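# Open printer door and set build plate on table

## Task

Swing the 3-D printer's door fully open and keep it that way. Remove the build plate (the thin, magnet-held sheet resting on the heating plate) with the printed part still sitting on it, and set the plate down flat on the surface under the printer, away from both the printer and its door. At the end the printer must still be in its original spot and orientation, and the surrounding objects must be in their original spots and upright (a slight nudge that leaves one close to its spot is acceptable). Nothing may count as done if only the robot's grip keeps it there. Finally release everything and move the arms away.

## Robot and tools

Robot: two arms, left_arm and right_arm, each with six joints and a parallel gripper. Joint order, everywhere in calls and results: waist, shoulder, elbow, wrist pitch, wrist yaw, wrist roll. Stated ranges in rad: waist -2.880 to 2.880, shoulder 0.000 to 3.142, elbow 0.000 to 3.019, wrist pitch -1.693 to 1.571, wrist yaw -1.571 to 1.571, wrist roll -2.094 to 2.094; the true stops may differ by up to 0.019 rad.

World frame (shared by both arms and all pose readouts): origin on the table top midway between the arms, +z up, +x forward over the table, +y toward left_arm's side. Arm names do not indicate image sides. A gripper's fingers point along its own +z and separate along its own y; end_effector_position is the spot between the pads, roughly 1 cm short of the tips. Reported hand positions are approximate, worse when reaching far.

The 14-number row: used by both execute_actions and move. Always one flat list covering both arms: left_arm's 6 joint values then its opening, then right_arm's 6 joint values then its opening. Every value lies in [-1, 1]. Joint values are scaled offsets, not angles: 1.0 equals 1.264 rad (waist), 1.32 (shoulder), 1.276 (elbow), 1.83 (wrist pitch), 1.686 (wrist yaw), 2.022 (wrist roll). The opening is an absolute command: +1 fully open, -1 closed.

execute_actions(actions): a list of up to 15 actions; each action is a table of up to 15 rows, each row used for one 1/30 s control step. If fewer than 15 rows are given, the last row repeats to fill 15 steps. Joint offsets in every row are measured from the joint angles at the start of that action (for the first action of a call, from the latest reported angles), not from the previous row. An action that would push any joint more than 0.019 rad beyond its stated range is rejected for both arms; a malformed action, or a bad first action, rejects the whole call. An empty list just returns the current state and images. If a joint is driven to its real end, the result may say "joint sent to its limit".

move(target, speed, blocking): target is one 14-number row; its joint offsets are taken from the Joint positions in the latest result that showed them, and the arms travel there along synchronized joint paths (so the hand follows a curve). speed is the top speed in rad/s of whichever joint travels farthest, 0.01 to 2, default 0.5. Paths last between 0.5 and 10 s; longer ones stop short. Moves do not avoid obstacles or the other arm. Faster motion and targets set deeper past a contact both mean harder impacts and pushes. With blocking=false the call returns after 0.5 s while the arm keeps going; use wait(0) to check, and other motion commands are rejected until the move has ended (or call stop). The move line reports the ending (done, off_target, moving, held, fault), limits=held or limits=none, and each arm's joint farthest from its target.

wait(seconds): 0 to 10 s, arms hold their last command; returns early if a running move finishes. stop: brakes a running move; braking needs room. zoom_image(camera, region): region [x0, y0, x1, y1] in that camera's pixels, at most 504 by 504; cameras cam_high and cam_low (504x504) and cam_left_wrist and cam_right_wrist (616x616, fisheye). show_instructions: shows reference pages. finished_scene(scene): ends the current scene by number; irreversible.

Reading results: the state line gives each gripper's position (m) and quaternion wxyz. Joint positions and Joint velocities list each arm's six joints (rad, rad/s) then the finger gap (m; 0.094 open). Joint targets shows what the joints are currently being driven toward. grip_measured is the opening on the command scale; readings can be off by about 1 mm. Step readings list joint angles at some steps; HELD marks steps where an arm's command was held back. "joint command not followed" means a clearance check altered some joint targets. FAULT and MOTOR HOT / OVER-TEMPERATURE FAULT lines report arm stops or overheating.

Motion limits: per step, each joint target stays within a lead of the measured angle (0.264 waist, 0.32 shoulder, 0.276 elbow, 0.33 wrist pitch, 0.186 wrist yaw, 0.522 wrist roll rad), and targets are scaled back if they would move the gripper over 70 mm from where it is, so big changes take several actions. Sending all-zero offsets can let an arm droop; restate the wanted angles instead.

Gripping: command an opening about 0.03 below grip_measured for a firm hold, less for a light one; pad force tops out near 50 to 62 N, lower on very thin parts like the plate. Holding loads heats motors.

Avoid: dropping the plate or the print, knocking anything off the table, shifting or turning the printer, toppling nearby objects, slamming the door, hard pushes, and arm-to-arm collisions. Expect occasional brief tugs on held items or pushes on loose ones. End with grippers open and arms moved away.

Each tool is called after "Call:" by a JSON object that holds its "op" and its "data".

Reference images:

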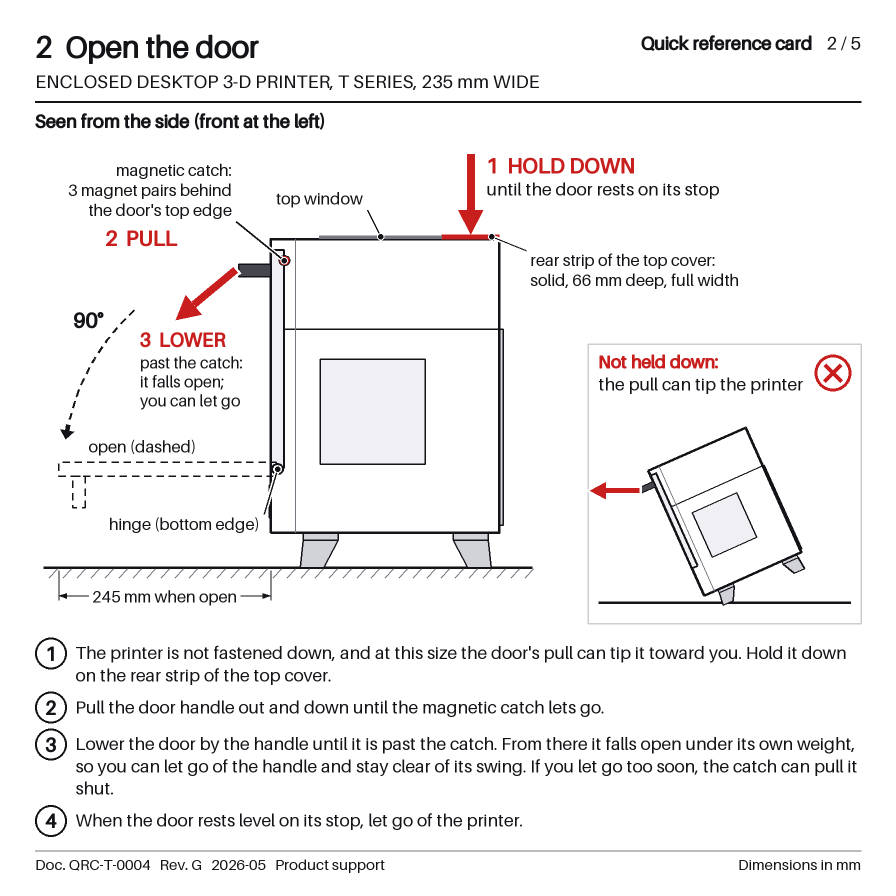

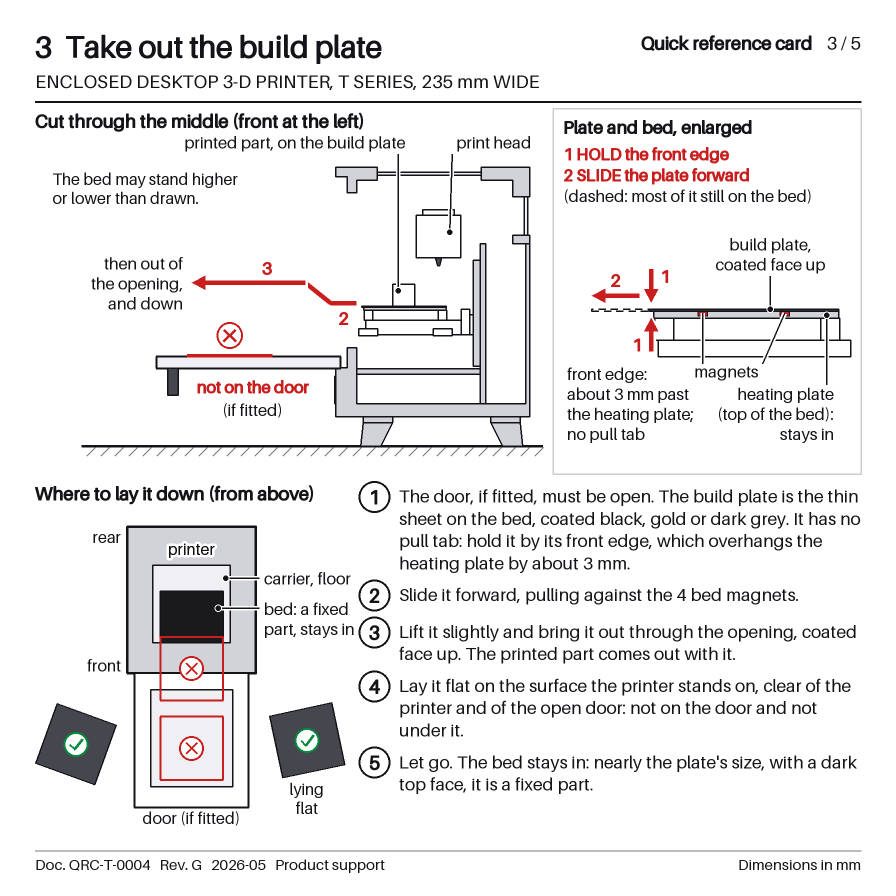

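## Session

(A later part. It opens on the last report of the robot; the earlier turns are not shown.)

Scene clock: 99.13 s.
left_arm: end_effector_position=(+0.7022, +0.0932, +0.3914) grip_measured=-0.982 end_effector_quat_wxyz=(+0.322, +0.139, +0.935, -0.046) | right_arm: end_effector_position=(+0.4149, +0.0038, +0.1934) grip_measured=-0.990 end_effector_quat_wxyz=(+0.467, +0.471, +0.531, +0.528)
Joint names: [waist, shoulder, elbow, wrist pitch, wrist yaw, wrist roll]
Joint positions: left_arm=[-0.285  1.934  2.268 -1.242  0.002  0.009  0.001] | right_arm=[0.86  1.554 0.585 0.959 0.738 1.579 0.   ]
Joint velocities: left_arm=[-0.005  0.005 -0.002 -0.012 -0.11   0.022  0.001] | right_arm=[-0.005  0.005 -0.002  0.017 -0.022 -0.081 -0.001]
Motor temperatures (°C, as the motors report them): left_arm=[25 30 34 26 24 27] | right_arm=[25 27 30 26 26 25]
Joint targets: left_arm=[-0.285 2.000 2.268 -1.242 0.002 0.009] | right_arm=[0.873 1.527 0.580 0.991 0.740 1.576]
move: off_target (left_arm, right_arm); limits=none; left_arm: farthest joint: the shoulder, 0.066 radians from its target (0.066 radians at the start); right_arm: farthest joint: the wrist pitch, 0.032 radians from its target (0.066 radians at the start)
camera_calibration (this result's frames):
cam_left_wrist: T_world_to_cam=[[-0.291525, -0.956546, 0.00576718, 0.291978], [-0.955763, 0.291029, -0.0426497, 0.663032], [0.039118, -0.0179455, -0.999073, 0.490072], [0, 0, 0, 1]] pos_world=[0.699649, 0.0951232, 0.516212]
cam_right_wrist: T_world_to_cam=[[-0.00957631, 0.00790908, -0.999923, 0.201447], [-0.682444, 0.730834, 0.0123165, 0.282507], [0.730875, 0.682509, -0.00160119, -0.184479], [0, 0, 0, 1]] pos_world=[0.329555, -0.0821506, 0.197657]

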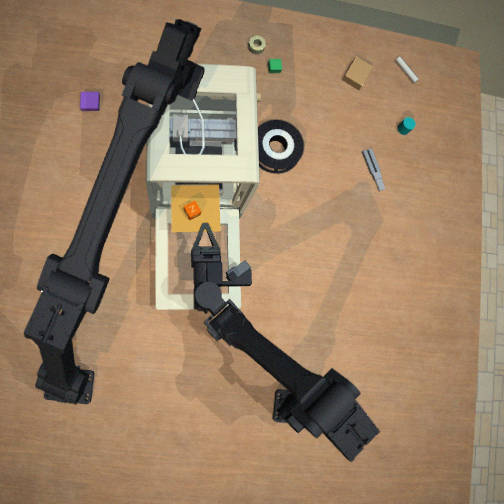

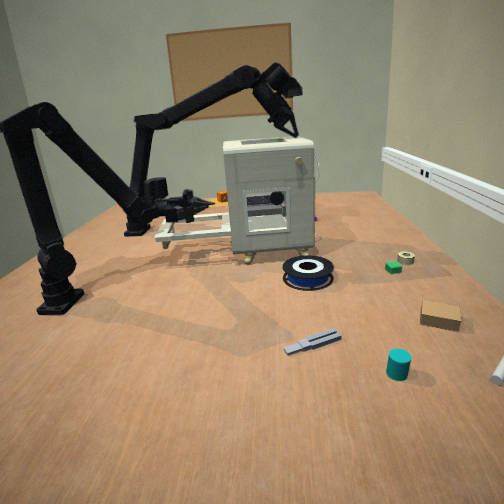

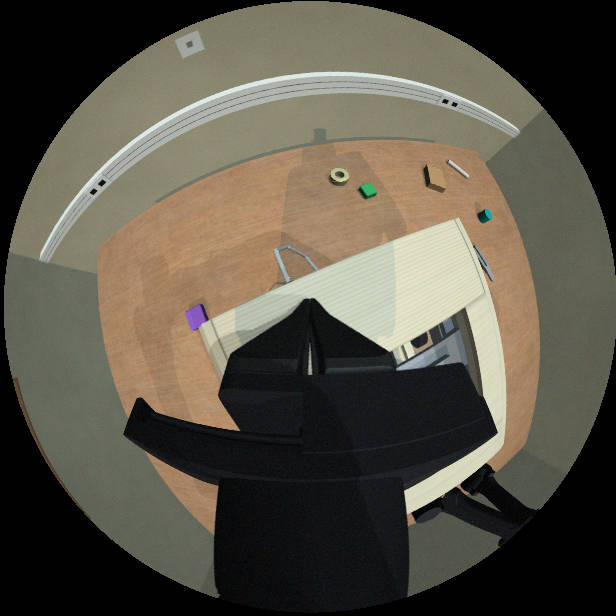

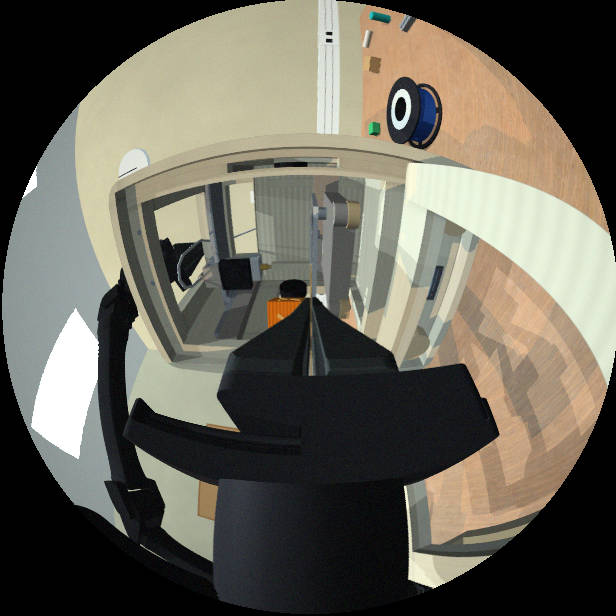

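Call:
{"op": "move", "data": {"target": [0,-0.09,0.04,0,0,0,-1,0.125,-0.127,-0.092,0.015,0.088,0,-1], "speed": 0.12}}

Scene clock: 106.90 s.
left_arm: end_effector_position=(+0.6679, +0.1032, +0.4779) grip_measured=-0.982 end_effector_quat_wxyz=(+0.381, +0.136, +0.913, -0.054) | right_arm: end_effector_position=(+0.3467, -0.0024, +0.2100) grip_measured=-0.990 end_effector_quat_wxyz=(+0.466, +0.472, +0.521, +0.538)
Joint names: [waist, shoulder, elbow, wrist pitch, wrist yaw, wrist roll]
Joint positions: left_arm=[-0.285  1.816  2.276 -1.242  0.002  0.009  0.001] | right_arm=[1.006 1.411 0.471 0.959 0.884 1.579 0.   ]
Joint velocities: left_arm=[-0.015 -0.015 -0.032 -0.017 -0.037  0.007 -0.   ] | right_arm=[ 0.005 -0.005  0.002  0.017 -0.037 -0.022  0.001]
Motor temperatures (°C, as the motors report them): left_arm=[25 30 34 26 24 27] | right_arm=[25 27 30 26 26 25]
Joint targets: left_arm=[-0.285 1.815 2.318 -1.242 0.002 0.009] | right_arm=[1.018 1.386 0.468 0.987 0.886 1.579]
move: off_target (left_arm, right_arm); limits=none; left_arm: farthest joint: the elbow, 0.043 radians from its target (0.052 radians at the start); right_arm: farthest joint: the wrist pitch, 0.027 radians from its target (0.027 radians at the start)
camera_calibration (this result's frames):
cam_left_wrist: T_world_to_cam=[[-0.292144, -0.956364, 0.00437493, 0.29216], [-0.942853, 0.287244, -0.168874, 0.68316], [0.160248, -0.0534604, -0.985628, 0.494333], [0, 0, 0, 1]] pos_world=[0.650256, 0.109605, 0.601318]
cam_right_wrist: T_world_to_cam=[[0.00687294, 0.0312331, -0.999488, 0.211721], [-0.682406, 0.730748, 0.0181427, 0.239093], [0.730941, 0.681932, 0.0263361, -0.136287], [0, 0, 0, 1]] pos_world=[0.261322, -0.0883911, 0.210864]

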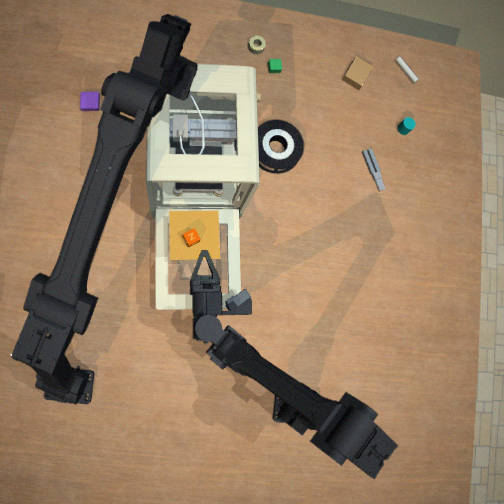

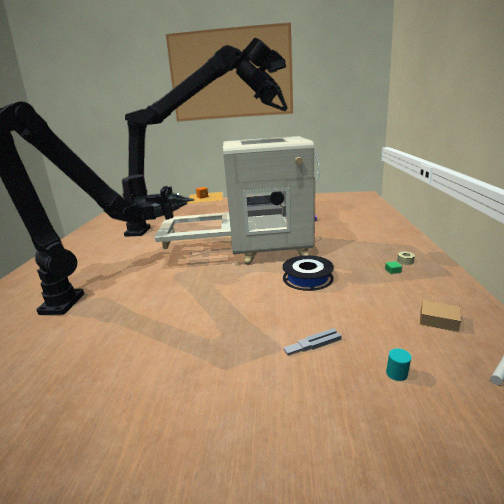

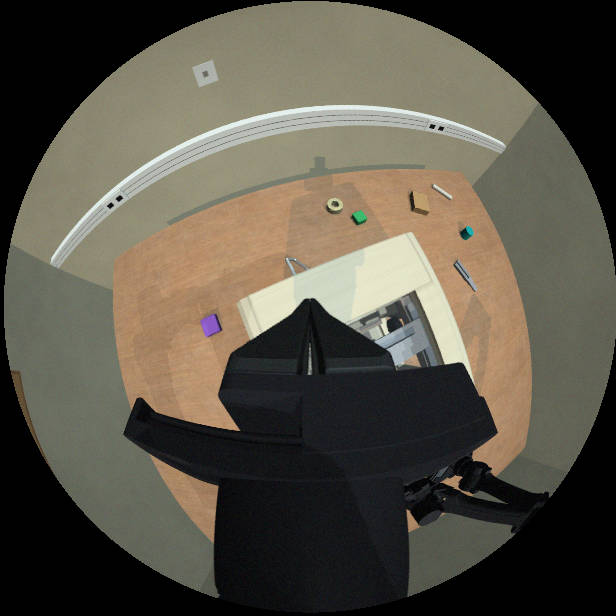

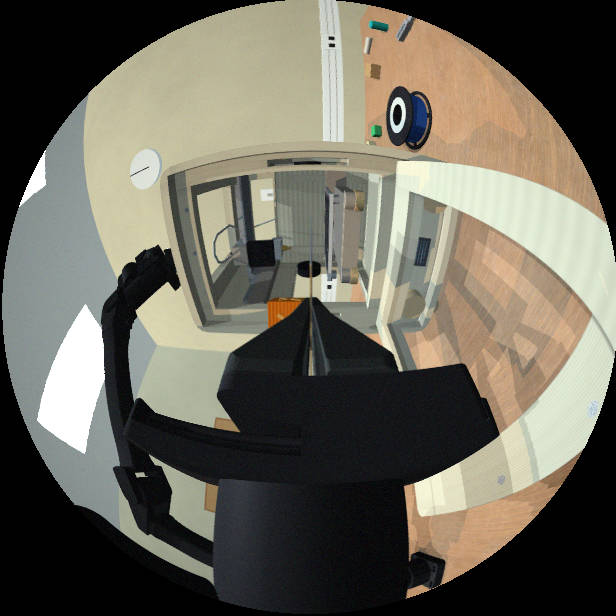

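Call:
{"op": "move", "data": {"target": [0.225,-0.55,-0.93,0.66,0,0,-1,-0.33,-0.385,-0.235,-0.12,-0.23,0,-1], "speed": 0.5}}

Call:
{"op": "move", "data": {"target": [0,0,0.03,0,0,0,-1,-0.48,0.15,0.03,0.08,-0.295,0,-1], "speed": 0.35}}

Scene clock: 114.87 s.
left_arm: end_effector_position=(+0.5346, +0.2921, +0.4859) grip_measured=-0.982 end_effector_quat_wxyz=(+0.689, +0.009, +0.724, -0.002) | right_arm: end_effector_position=(+0.3366, -0.1695, +0.2134) grip_measured=-0.990 end_effector_quat_wxyz=(+0.472, +0.476, +0.523, +0.527)
Joint names: [waist, shoulder, elbow, wrist pitch, wrist yaw, wrist roll]
Joint positions: left_arm=[-0.013  1.09   1.091 -0.051  0.002  0.009  0.001] | right_arm=[0.601 0.919 0.172 0.748 0.499 1.579 0.   ]
Joint velocities: left_arm=[-0.005  0.005 -0.012  0.017  0.051  0.007 -0.001] | right_arm=[-0.015 -0.005  0.002 -0.012 -0.022 -0.037  0.   ]
Motor temperatures (°C, as the motors report them): left_arm=[25 30 35 26 24 27] | right_arm=[25 27 30 26 26 25]
Joint targets: left_arm=[-0.001 1.090 1.090 -0.034 0.002 0.009] | right_arm=[0.589 0.903 0.171 0.739 0.496 1.579]
move: done; limits=none; left_arm: farthest joint: the wrist pitch, 0.017 radians from its target (1.208 radians at the start); right_arm: farthest joint: the shoulder, 0.016 radians from its target (0.508 radians at the start)
camera_calibration (this result's frames):
cam_left_wrist: T_world_to_cam=[[-0.0245137, -0.99969, -0.00427719, 0.307526], [-0.620015, 0.0185595, -0.78437, 0.709543], [0.784207, -0.0165759, -0.620278, 0.0118091], [0, 0, 0, 1]] pos_world=[0.438205, 0.294458, 0.565184]
cam_right_wrist: T_world_to_cam=[[-0.00212616, 0.0158573, -0.999872, 0.220874], [-0.668191, 0.743872, 0.0132182, 0.352729], [0.743986, 0.668134, 0.00901413, -0.0180766], [0, 0, 0, 1]] pos_world=[0.249609, -0.25381, 0.216346]

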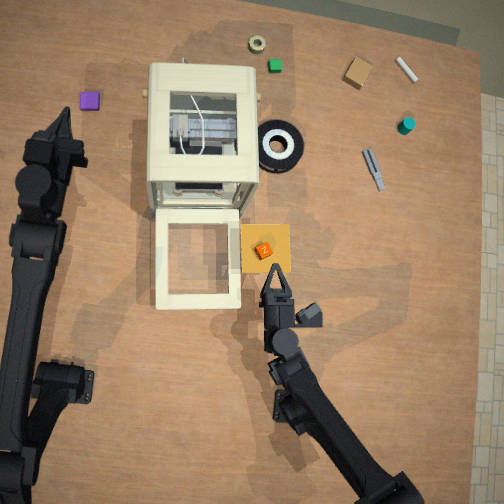

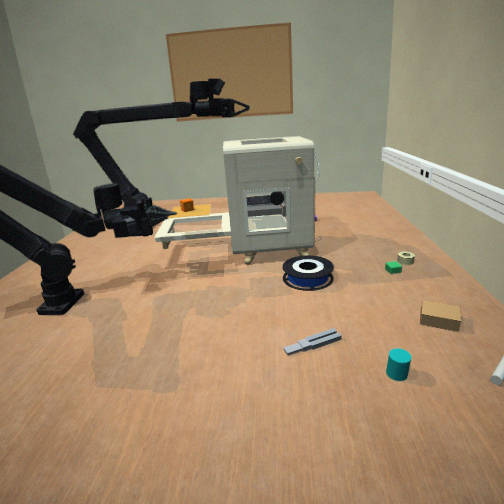

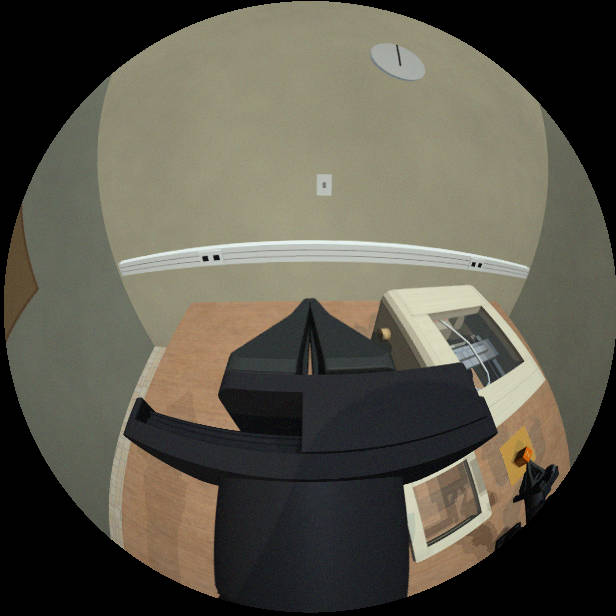

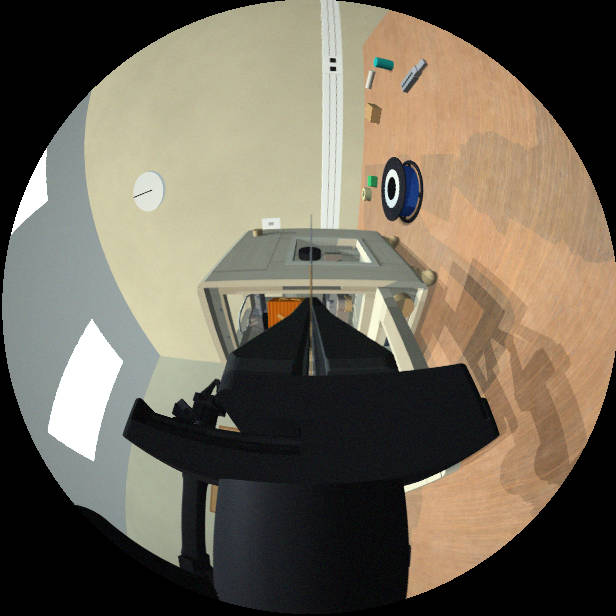

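Scene clock: 117.00 s.
left_arm: end_effector_position=(+0.5346, +0.2921, +0.4859) grip_measured=-0.982 end_effector_quat_wxyz=(+0.689, +0.009, +0.724, -0.002) | right_arm: end_effector_position=(+0.3854, -0.2998, +0.1708) grip_measured=-0.990 end_effector_quat_wxyz=(+0.477, +0.523, +0.519, +0.480)
Joint names: [waist, shoulder, elbow, wrist pitch, wrist yaw, wrist roll]
Joint positions: left_arm=[-0.013  1.09   1.091 -0.051  0.002  0.009  0.001] | right_arm=[0.003 1.112 0.172 0.856 0.004 1.579 0.   ]
Joint velocities: left_arm=[-0.005 -0.005 -0.012 -0.022 -0.051  0.037  0.   ] | right_arm=[-0.005 -0.005 -0.012  0.002 -0.022 -0.022  0.   ]
Motor temperatures (°C, as the motors report them): left_arm=[25 30 36 26 24 27] | right_arm=[25 26 30 26 26 25]
Joint targets: left_arm=[-0.013 1.090 1.130 -0.051 0.002 0.009] | right_arm=[-0.006 1.117 0.210 0.894 0.001 1.579]
move: off_target (left_arm, right_arm); limits=none; left_arm: farthest joint: the elbow, 0.038 radians from its target (0.038 radians at the start); right_arm: farthest joint: the wrist pitch, 0.039 radians from its target (0.147 radians at the start)
camera_calibration (this result's frames):
cam_left_wrist: T_world_to_cam=[[-0.0245137, -0.99969, -0.00427719, 0.307526], [-0.620015, 0.0185595, -0.78437, 0.709543], [0.784207, -0.0165759, -0.620278, 0.0118091], [0, 0, 0, 1]] pos_world=[0.438205, 0.294458, 0.565184]
cam_right_wrist: T_world_to_cam=[[-0.0856949, 0.0151868, -0.996206, 0.211828], [-0.585254, 0.808424, 0.0626685, 0.461768], [0.806309, 0.588404, -0.0603897, -0.00304131], [0, 0, 0, 1]] pos_world=[0.290857, -0.374732, 0.181903]

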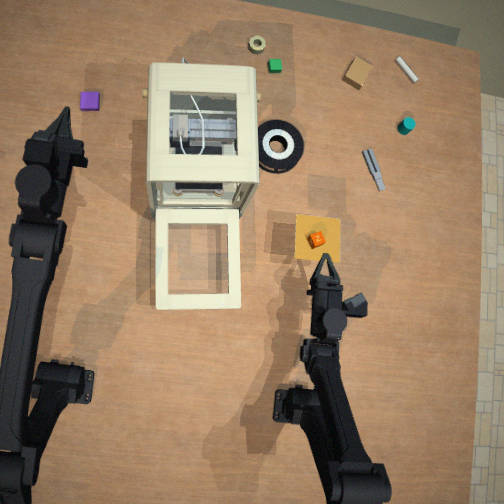

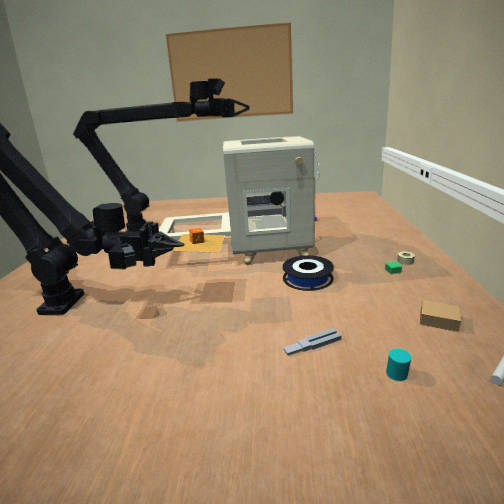

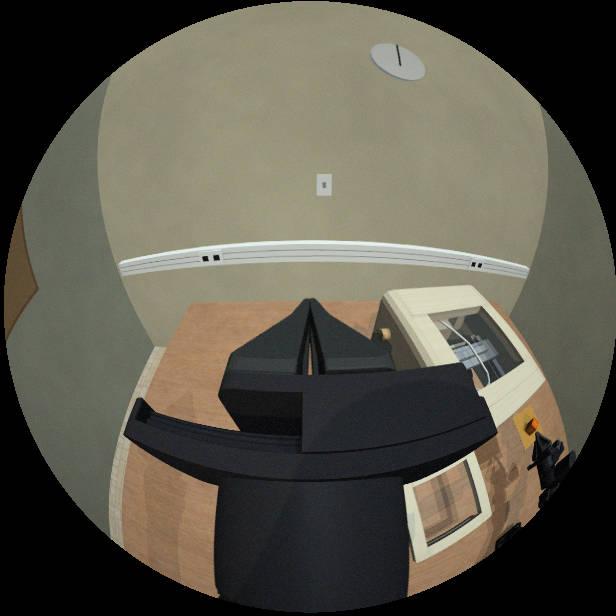

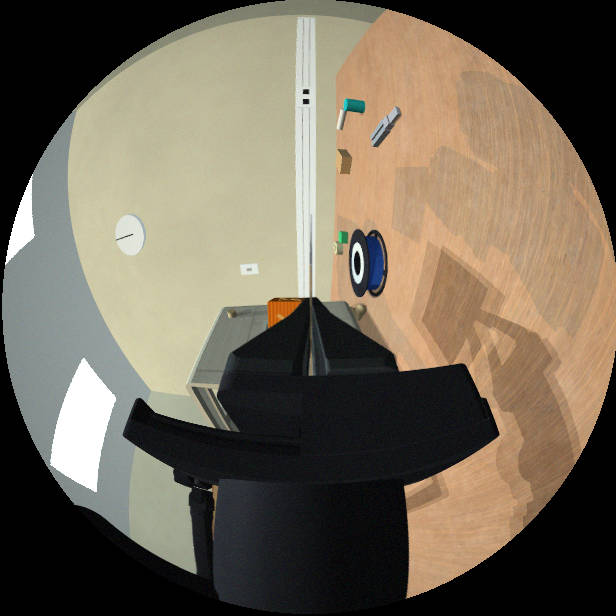

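Call:
{"op": "move", "data": {"target": [0,0,0.03,0,0,0,-1,0,0.352,0.02,0.125,0,0,-1], "speed": 0.25}}

Call:
{"op": "zoom_image", "data": {"camera": "cam_low", "region": [60, 200, 260, 340]}}

Scene clock: 120.27 s.
left_arm: end_effector_position=(+0.5346, +0.2921, +0.4859) grip_measured=-0.982 end_effector_quat_wxyz=(+0.689, +0.009, +0.724, -0.002) | right_arm: end_effector_position=(+0.3857, -0.2998, +0.0466) grip_measured=-0.990 end_effector_quat_wxyz=(+0.402, +0.583, +0.578, +0.405)
Joint names: [waist, shoulder, elbow, wrist pitch, wrist yaw, wrist roll]
Joint positions: left_arm=[-0.013  1.09   1.091 -0.051  0.002  0.009  0.001] | right_arm=[0.003 1.574 0.172 1.047 0.004 1.579 0.   ]
Joint velocities: left_arm=[ 0.005 -0.005  0.007  0.002  0.066  0.007 -0.   ] | right_arm=[-0.024 -0.005 -0.002 -0.002  0.022 -0.037  0.001]
Motor temperatures (°C, as the motors report them): left_arm=[25 30 36 26 24 27] | right_arm=[25 26 30 26 26 25]
Joint targets: left_arm=[-0.013 1.090 1.130 -0.051 0.002 0.009] | right_arm=[0.003 1.577 0.197 1.084 0.004 1.579]
move: off_target (left_arm, right_arm); limits=none; left_arm: farthest joint: the elbow, 0.038 radians from its target (0.038 radians at the start); right_arm: farthest joint: the wrist pitch, 0.038 radians from its target (0.229 radians at the start)
camera_calibration (this result's frames):
cam_left_wrist: T_world_to_cam=[[-0.0245137, -0.99969, -0.00427719, 0.307526], [-0.620015, 0.0185595, -0.78437, 0.709543], [0.784207, -0.0165759, -0.620278, 0.0118091], [0, 0, 0, 1]] pos_world=[0.438205, 0.294458, 0.565184]
cam_right_wrist: T_world_to_cam=[[-0.349462, 0.0142718, -0.936842, 0.186856], [-0.547172, 0.808556, 0.216424, 0.447891], [0.760578, 0.588246, -0.27475, 0.0168242], [0, 0, 0, 1]] pos_world=[0.297576, -0.374709, 0.0827424]

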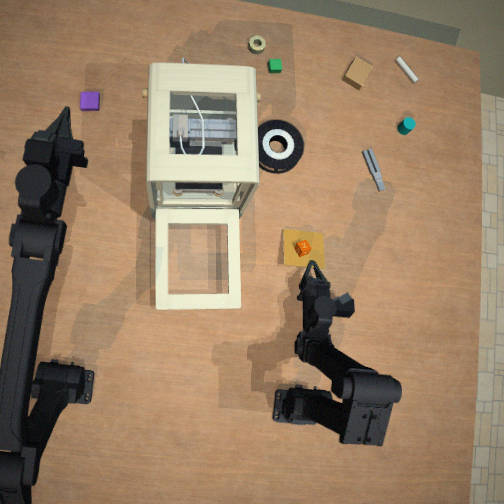

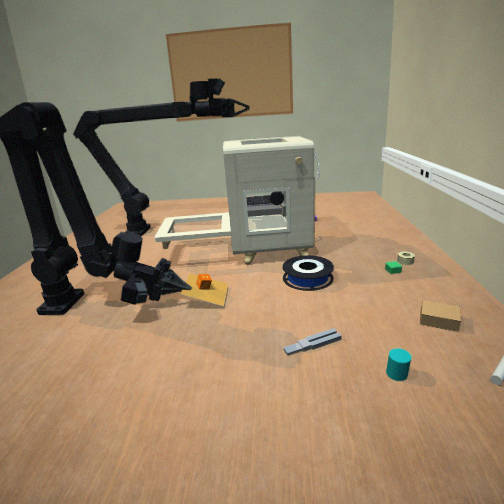

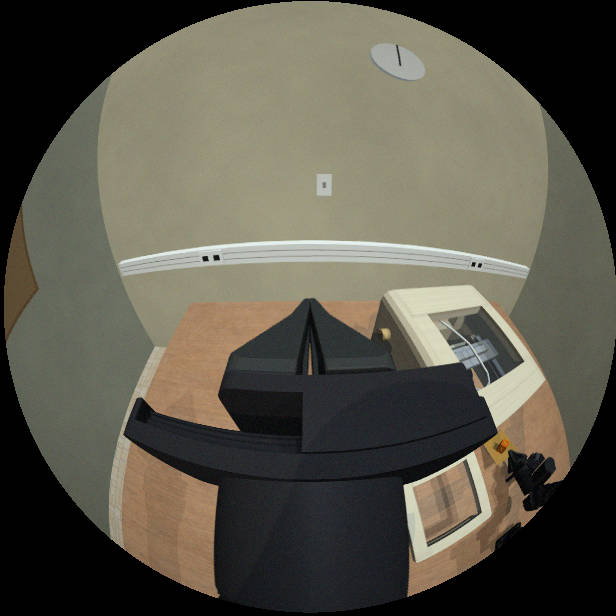

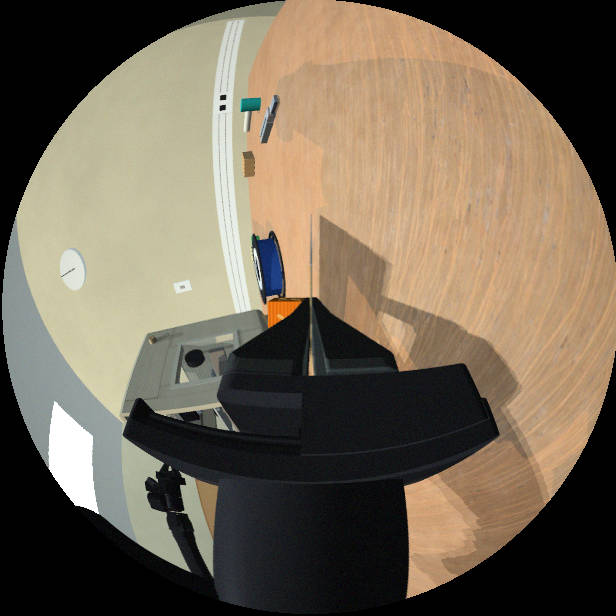

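Region (60, 200, 260, 340) of cam_low's 504x504 image, scaled by 2.520, with more detail than that image has; it fills the top 353 rows of this view, and the rest is white.

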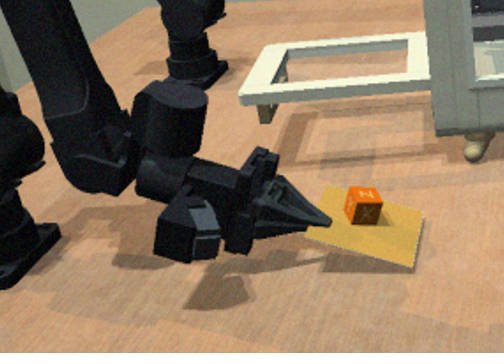

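Call:
{"op": "move", "data": {"target": [0,0,0.03,0,0,0,-1,0,0,0.02,-0.022,0,0,-1], "speed": 0.05}}

Call:
{"op": "move", "data": {"target": [0,0,0.03,0,0,0,-1,0,0,0.02,0,0,0,-0.85]}}

Call:
{"op": "move", "data": {"target": [0,0,0.03,0,0,0,-1,0,0,0.02,-0.055,0,0,-0.8], "speed": 0.08}}

Call:
{"op": "zoom_image", "data": {"camera": "cam_low", "region": [60, 200, 260, 340]}}

Scene clock: 122.97 s.
left_arm: end_effector_position=(+0.5346, +0.2921, +0.4859) grip_measured=-0.982 end_effector_quat_wxyz=(+0.689, +0.009, +0.724, -0.002) | right_arm: end_effector_position=(+0.3832, -0.2998, +0.0402) grip_measured=-0.990 end_effector_quat_wxyz=(+0.394, +0.588, +0.584, +0.397)
Joint names: [waist, shoulder, elbow, wrist pitch, wrist yaw, wrist roll]
Joint positions: left_arm=[-0.013  1.09   1.091 -0.051  0.002  0.009  0.001] | right_arm=[0.003 1.574 0.172 1.019 0.004 1.579 0.   ]
Joint velocities: left_arm=[-0.015 -0.024  0.017  0.002 -0.007 -0.095 -0.   ] | right_arm=[-0.005 -0.005  0.007  0.007 -0.007  0.007  0.   ]
Motor temperatures (°C, as the motors report them): left_arm=[25 29 36 26 24 27] | right_arm=[25 26 30 26 26 25]
Joint targets: left_arm=[-0.013 1.090 1.130 -0.051 0.002 0.009] | right_arm=[0.003 1.574 0.197 1.007 0.004 1.579]
move: off_target (left_arm, right_arm); limits=none; left_arm: farthest joint: the elbow, 0.038 radians from its target (0.038 radians at the start); right_arm: farthest joint: the elbow, 0.026 radians from its target (0.026 radians at the start)
camera_calibration (this result's frames):
cam_left_wrist: T_world_to_cam=[[-0.0245137, -0.99969, -0.00427719, 0.307526], [-0.620015, 0.0185595, -0.78437, 0.709543], [0.784207, -0.0165759, -0.620278, 0.0118091], [0, 0, 0, 1]] pos_world=[0.438205, 0.294458, 0.565184]
cam_right_wrist: T_world_to_cam=[[-0.375412, 0.0141818, -0.92675, 0.189522], [-0.540935, 0.808578, 0.231498, 0.444933], [0.752632, 0.588218, -0.295878, 0.0208476], [0, 0, 0, 1]] pos_world=[0.296138, -0.374714, 0.0788065]

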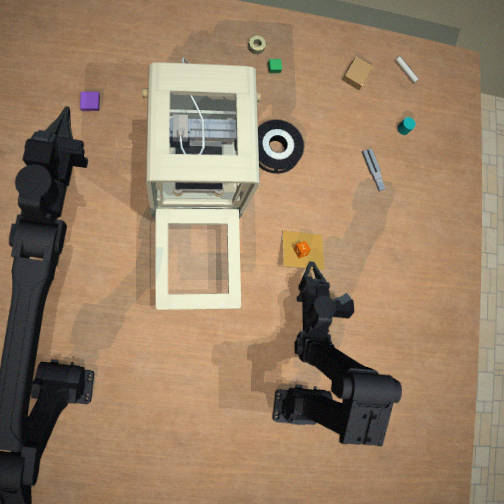

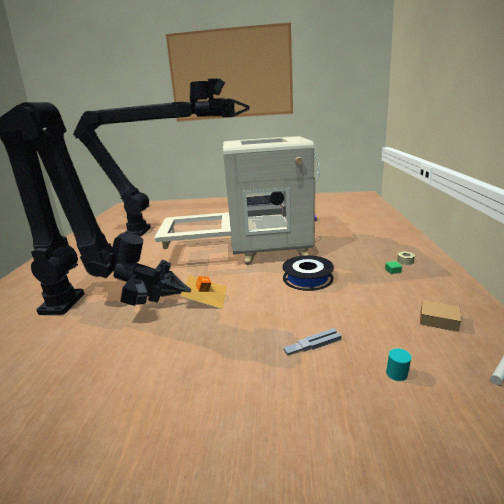

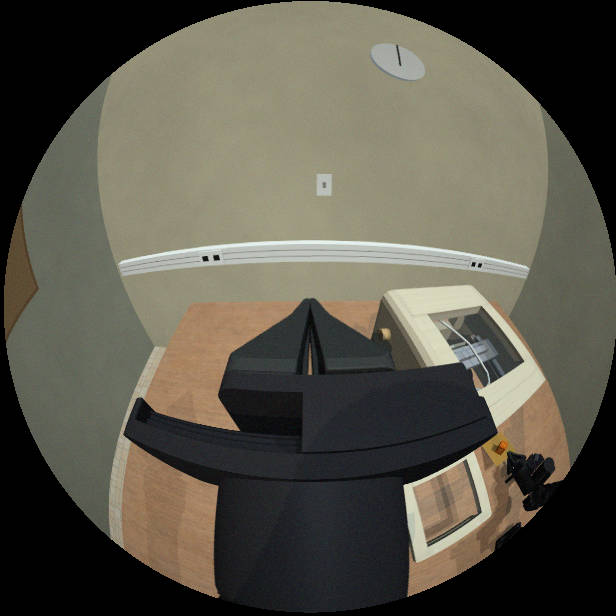

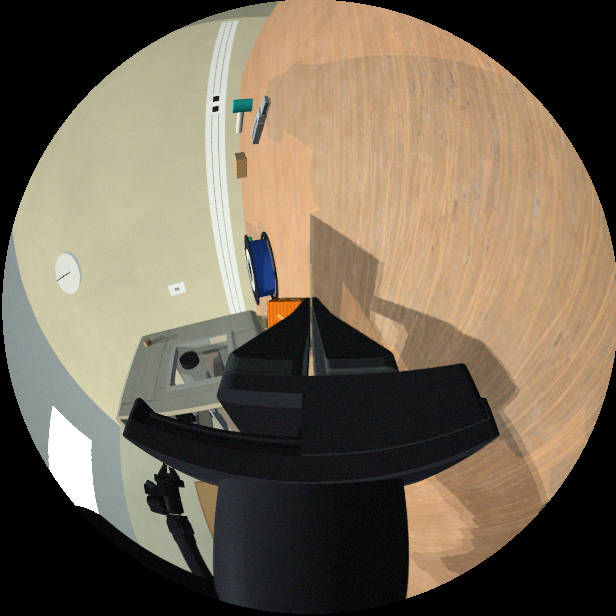

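Scene clock: 123.67 s.
left_arm: end_effector_position=(+0.5346, +0.2921, +0.4859) grip_measured=-0.982 end_effector_quat_wxyz=(+0.689, +0.009, +0.724, -0.002) | right_arm: end_effector_position=(+0.3832, -0.2998, +0.0402) grip_measured=-0.852 end_effector_quat_wxyz=(+0.394, +0.588, +0.584, +0.397)
Joint names: [waist, shoulder, elbow, wrist pitch, wrist yaw, wrist roll]
Joint positions: left_arm=[-0.013  1.09   1.091 -0.051  0.002  0.009  0.001] | right_arm=[0.003 1.574 0.172 1.019 0.004 1.579 0.007]
Joint velocities: left_arm=[-0.015 -0.015 -0.012 -0.002  0.007  0.022  0.   ] | right_arm=[-0.005 -0.005 -0.007 -0.002 -0.066 -0.037  0.   ]
Motor temperatures (°C, as the motors report them): left_arm=[25 29 36 26 24 27] | right_arm=[25 26 30 26 26 25]
Joint targets: left_arm=[-0.013 1.090 1.130 -0.051 0.002 0.009] | right_arm=[0.003 1.574 0.197 1.019 0.004 1.579]
move: off_target (left_arm, right_arm); limits=none; left_arm: farthest joint: the elbow, 0.038 radians from its target (0.038 radians at the start); right_arm: farthest joint: the elbow, 0.026 radians from its target (0.026 radians at the start)
camera_calibration (this result's frames):
cam_left_wrist: T_world_to_cam=[[-0.0245137, -0.99969, -0.00427719, 0.307526], [-0.620015, 0.0185595, -0.78437, 0.709543], [0.784207, -0.0165759, -0.620278, 0.0118091], [0, 0, 0, 1]] pos_world=[0.438205, 0.294458, 0.565184]
cam_right_wrist: T_world_to_cam=[[-0.375412, 0.0141818, -0.92675, 0.189522], [-0.540935, 0.808578, 0.231498, 0.444933], [0.752632, 0.588218, -0.295878, 0.0208476], [0, 0, 0, 1]] pos_world=[0.296138, -0.374714, 0.0788065]

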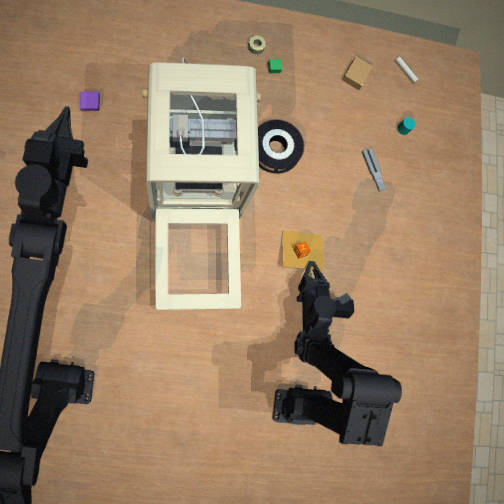

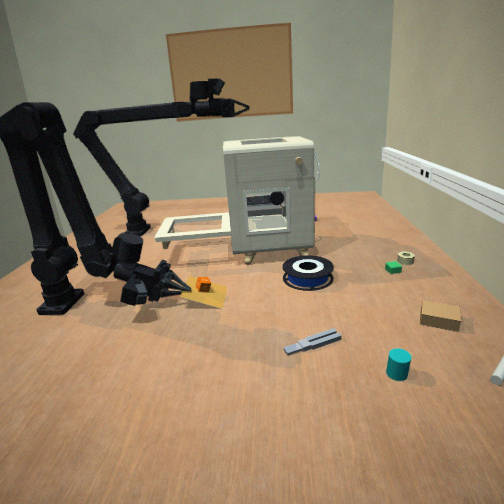

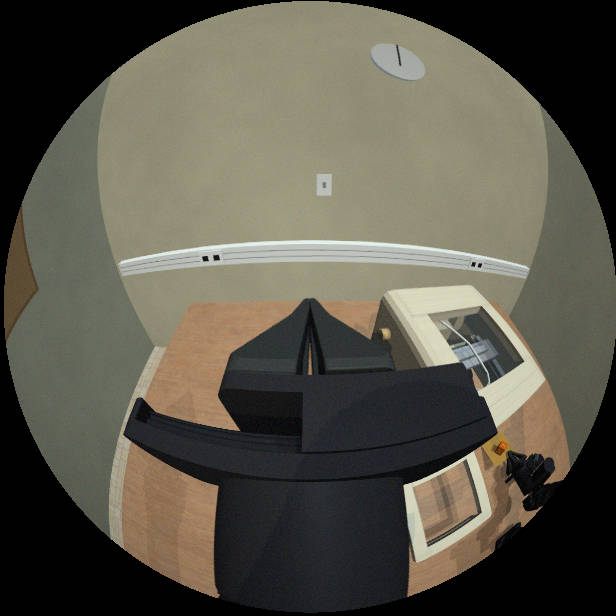

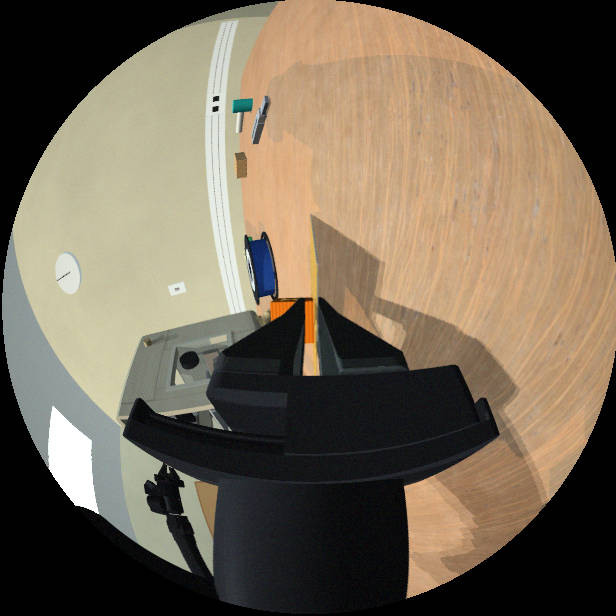

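Scene clock: 125.23 s.
left_arm: end_effector_position=(+0.5346, +0.2921, +0.4859) grip_measured=-0.982 end_effector_quat_wxyz=(+0.689, +0.009, +0.724, -0.002) | right_arm: end_effector_position=(+0.3742, -0.2998, +0.0205) grip_measured=-0.802 end_effector_quat_wxyz=(+0.368, +0.605, +0.601, +0.370)
Joint names: [waist, shoulder, elbow, wrist pitch, wrist yaw, wrist roll]
Joint positions: left_arm=[-0.013  1.09   1.091 -0.051  0.002  0.009  0.001] | right_arm=[0.003 1.574 0.172 0.931 0.004 1.579 0.009]
Joint velocities: left_arm=[-0.005 -0.024 -0.007 -0.012  0.037  0.022 -0.001] | right_arm=[ 0.005 -0.015 -0.012  0.017 -0.037 -0.095 -0.001]
Motor temperatures (°C, as the motors report them): left_arm=[25 29 37 26 24 27] | right_arm=[25 26 30 26 26 25]
Joint targets: left_arm=[-0.013 1.090 1.130 -0.051 0.002 0.009] | right_arm=[0.003 1.574 0.197 0.918 0.004 1.579]
move: off_target (left_arm, right_arm); limits=none; left_arm: farthest joint: the elbow, 0.038 radians from its target (0.038 radians at the start); right_arm: farthest joint: the elbow, 0.026 radians from its target (0.026 radians at the start)
camera_calibration (this result's frames):
cam_left_wrist: T_world_to_cam=[[-0.0245137, -0.99969, -0.00427719, 0.307526], [-0.620015, 0.0185595, -0.78437, 0.709543], [0.784207, -0.0165759, -0.620278, 0.0118091], [0, 0, 0, 1]] pos_world=[0.438205, 0.294458, 0.565184]
cam_right_wrist: T_world_to_cam=[[-0.455515, 0.0139039, -0.89012, 0.197025], [-0.518474, 0.808656, 0.277958, 0.435316], [0.723665, 0.588118, -0.361146, 0.0339585], [0, 0, 0, 1]] pos_world=[0.290873, -0.374732, 0.0666401]

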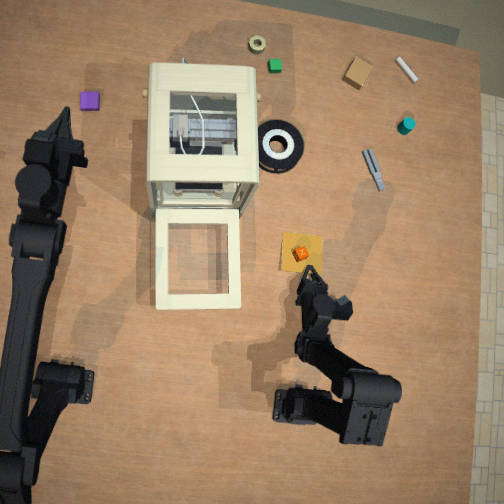

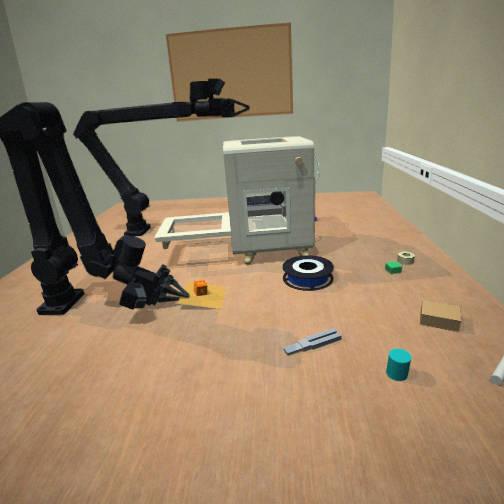

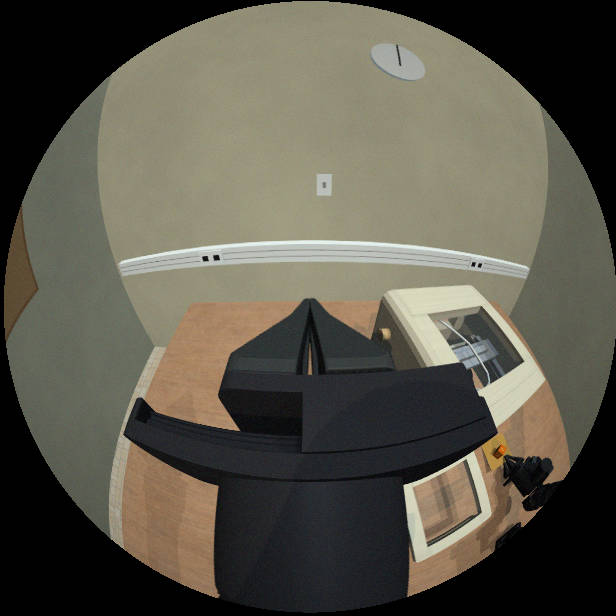

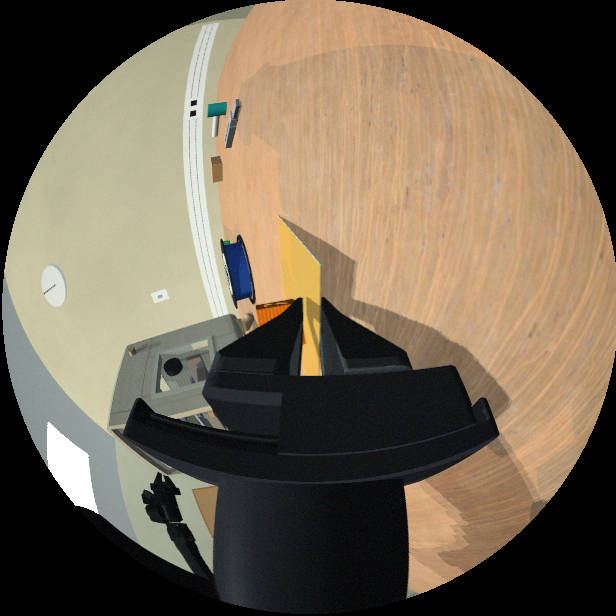

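Region (60, 200, 260, 340) of cam_low's 504x504 image, scaled by 2.520, with more detail than that image has; it fills the top 353 rows of this view, and the rest is white.

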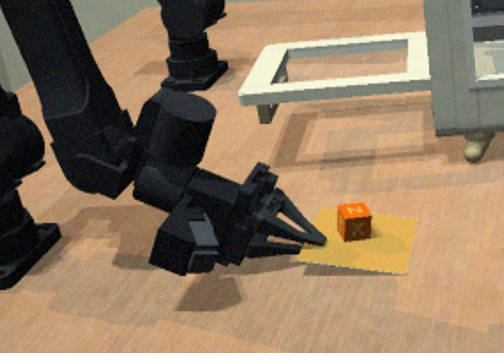

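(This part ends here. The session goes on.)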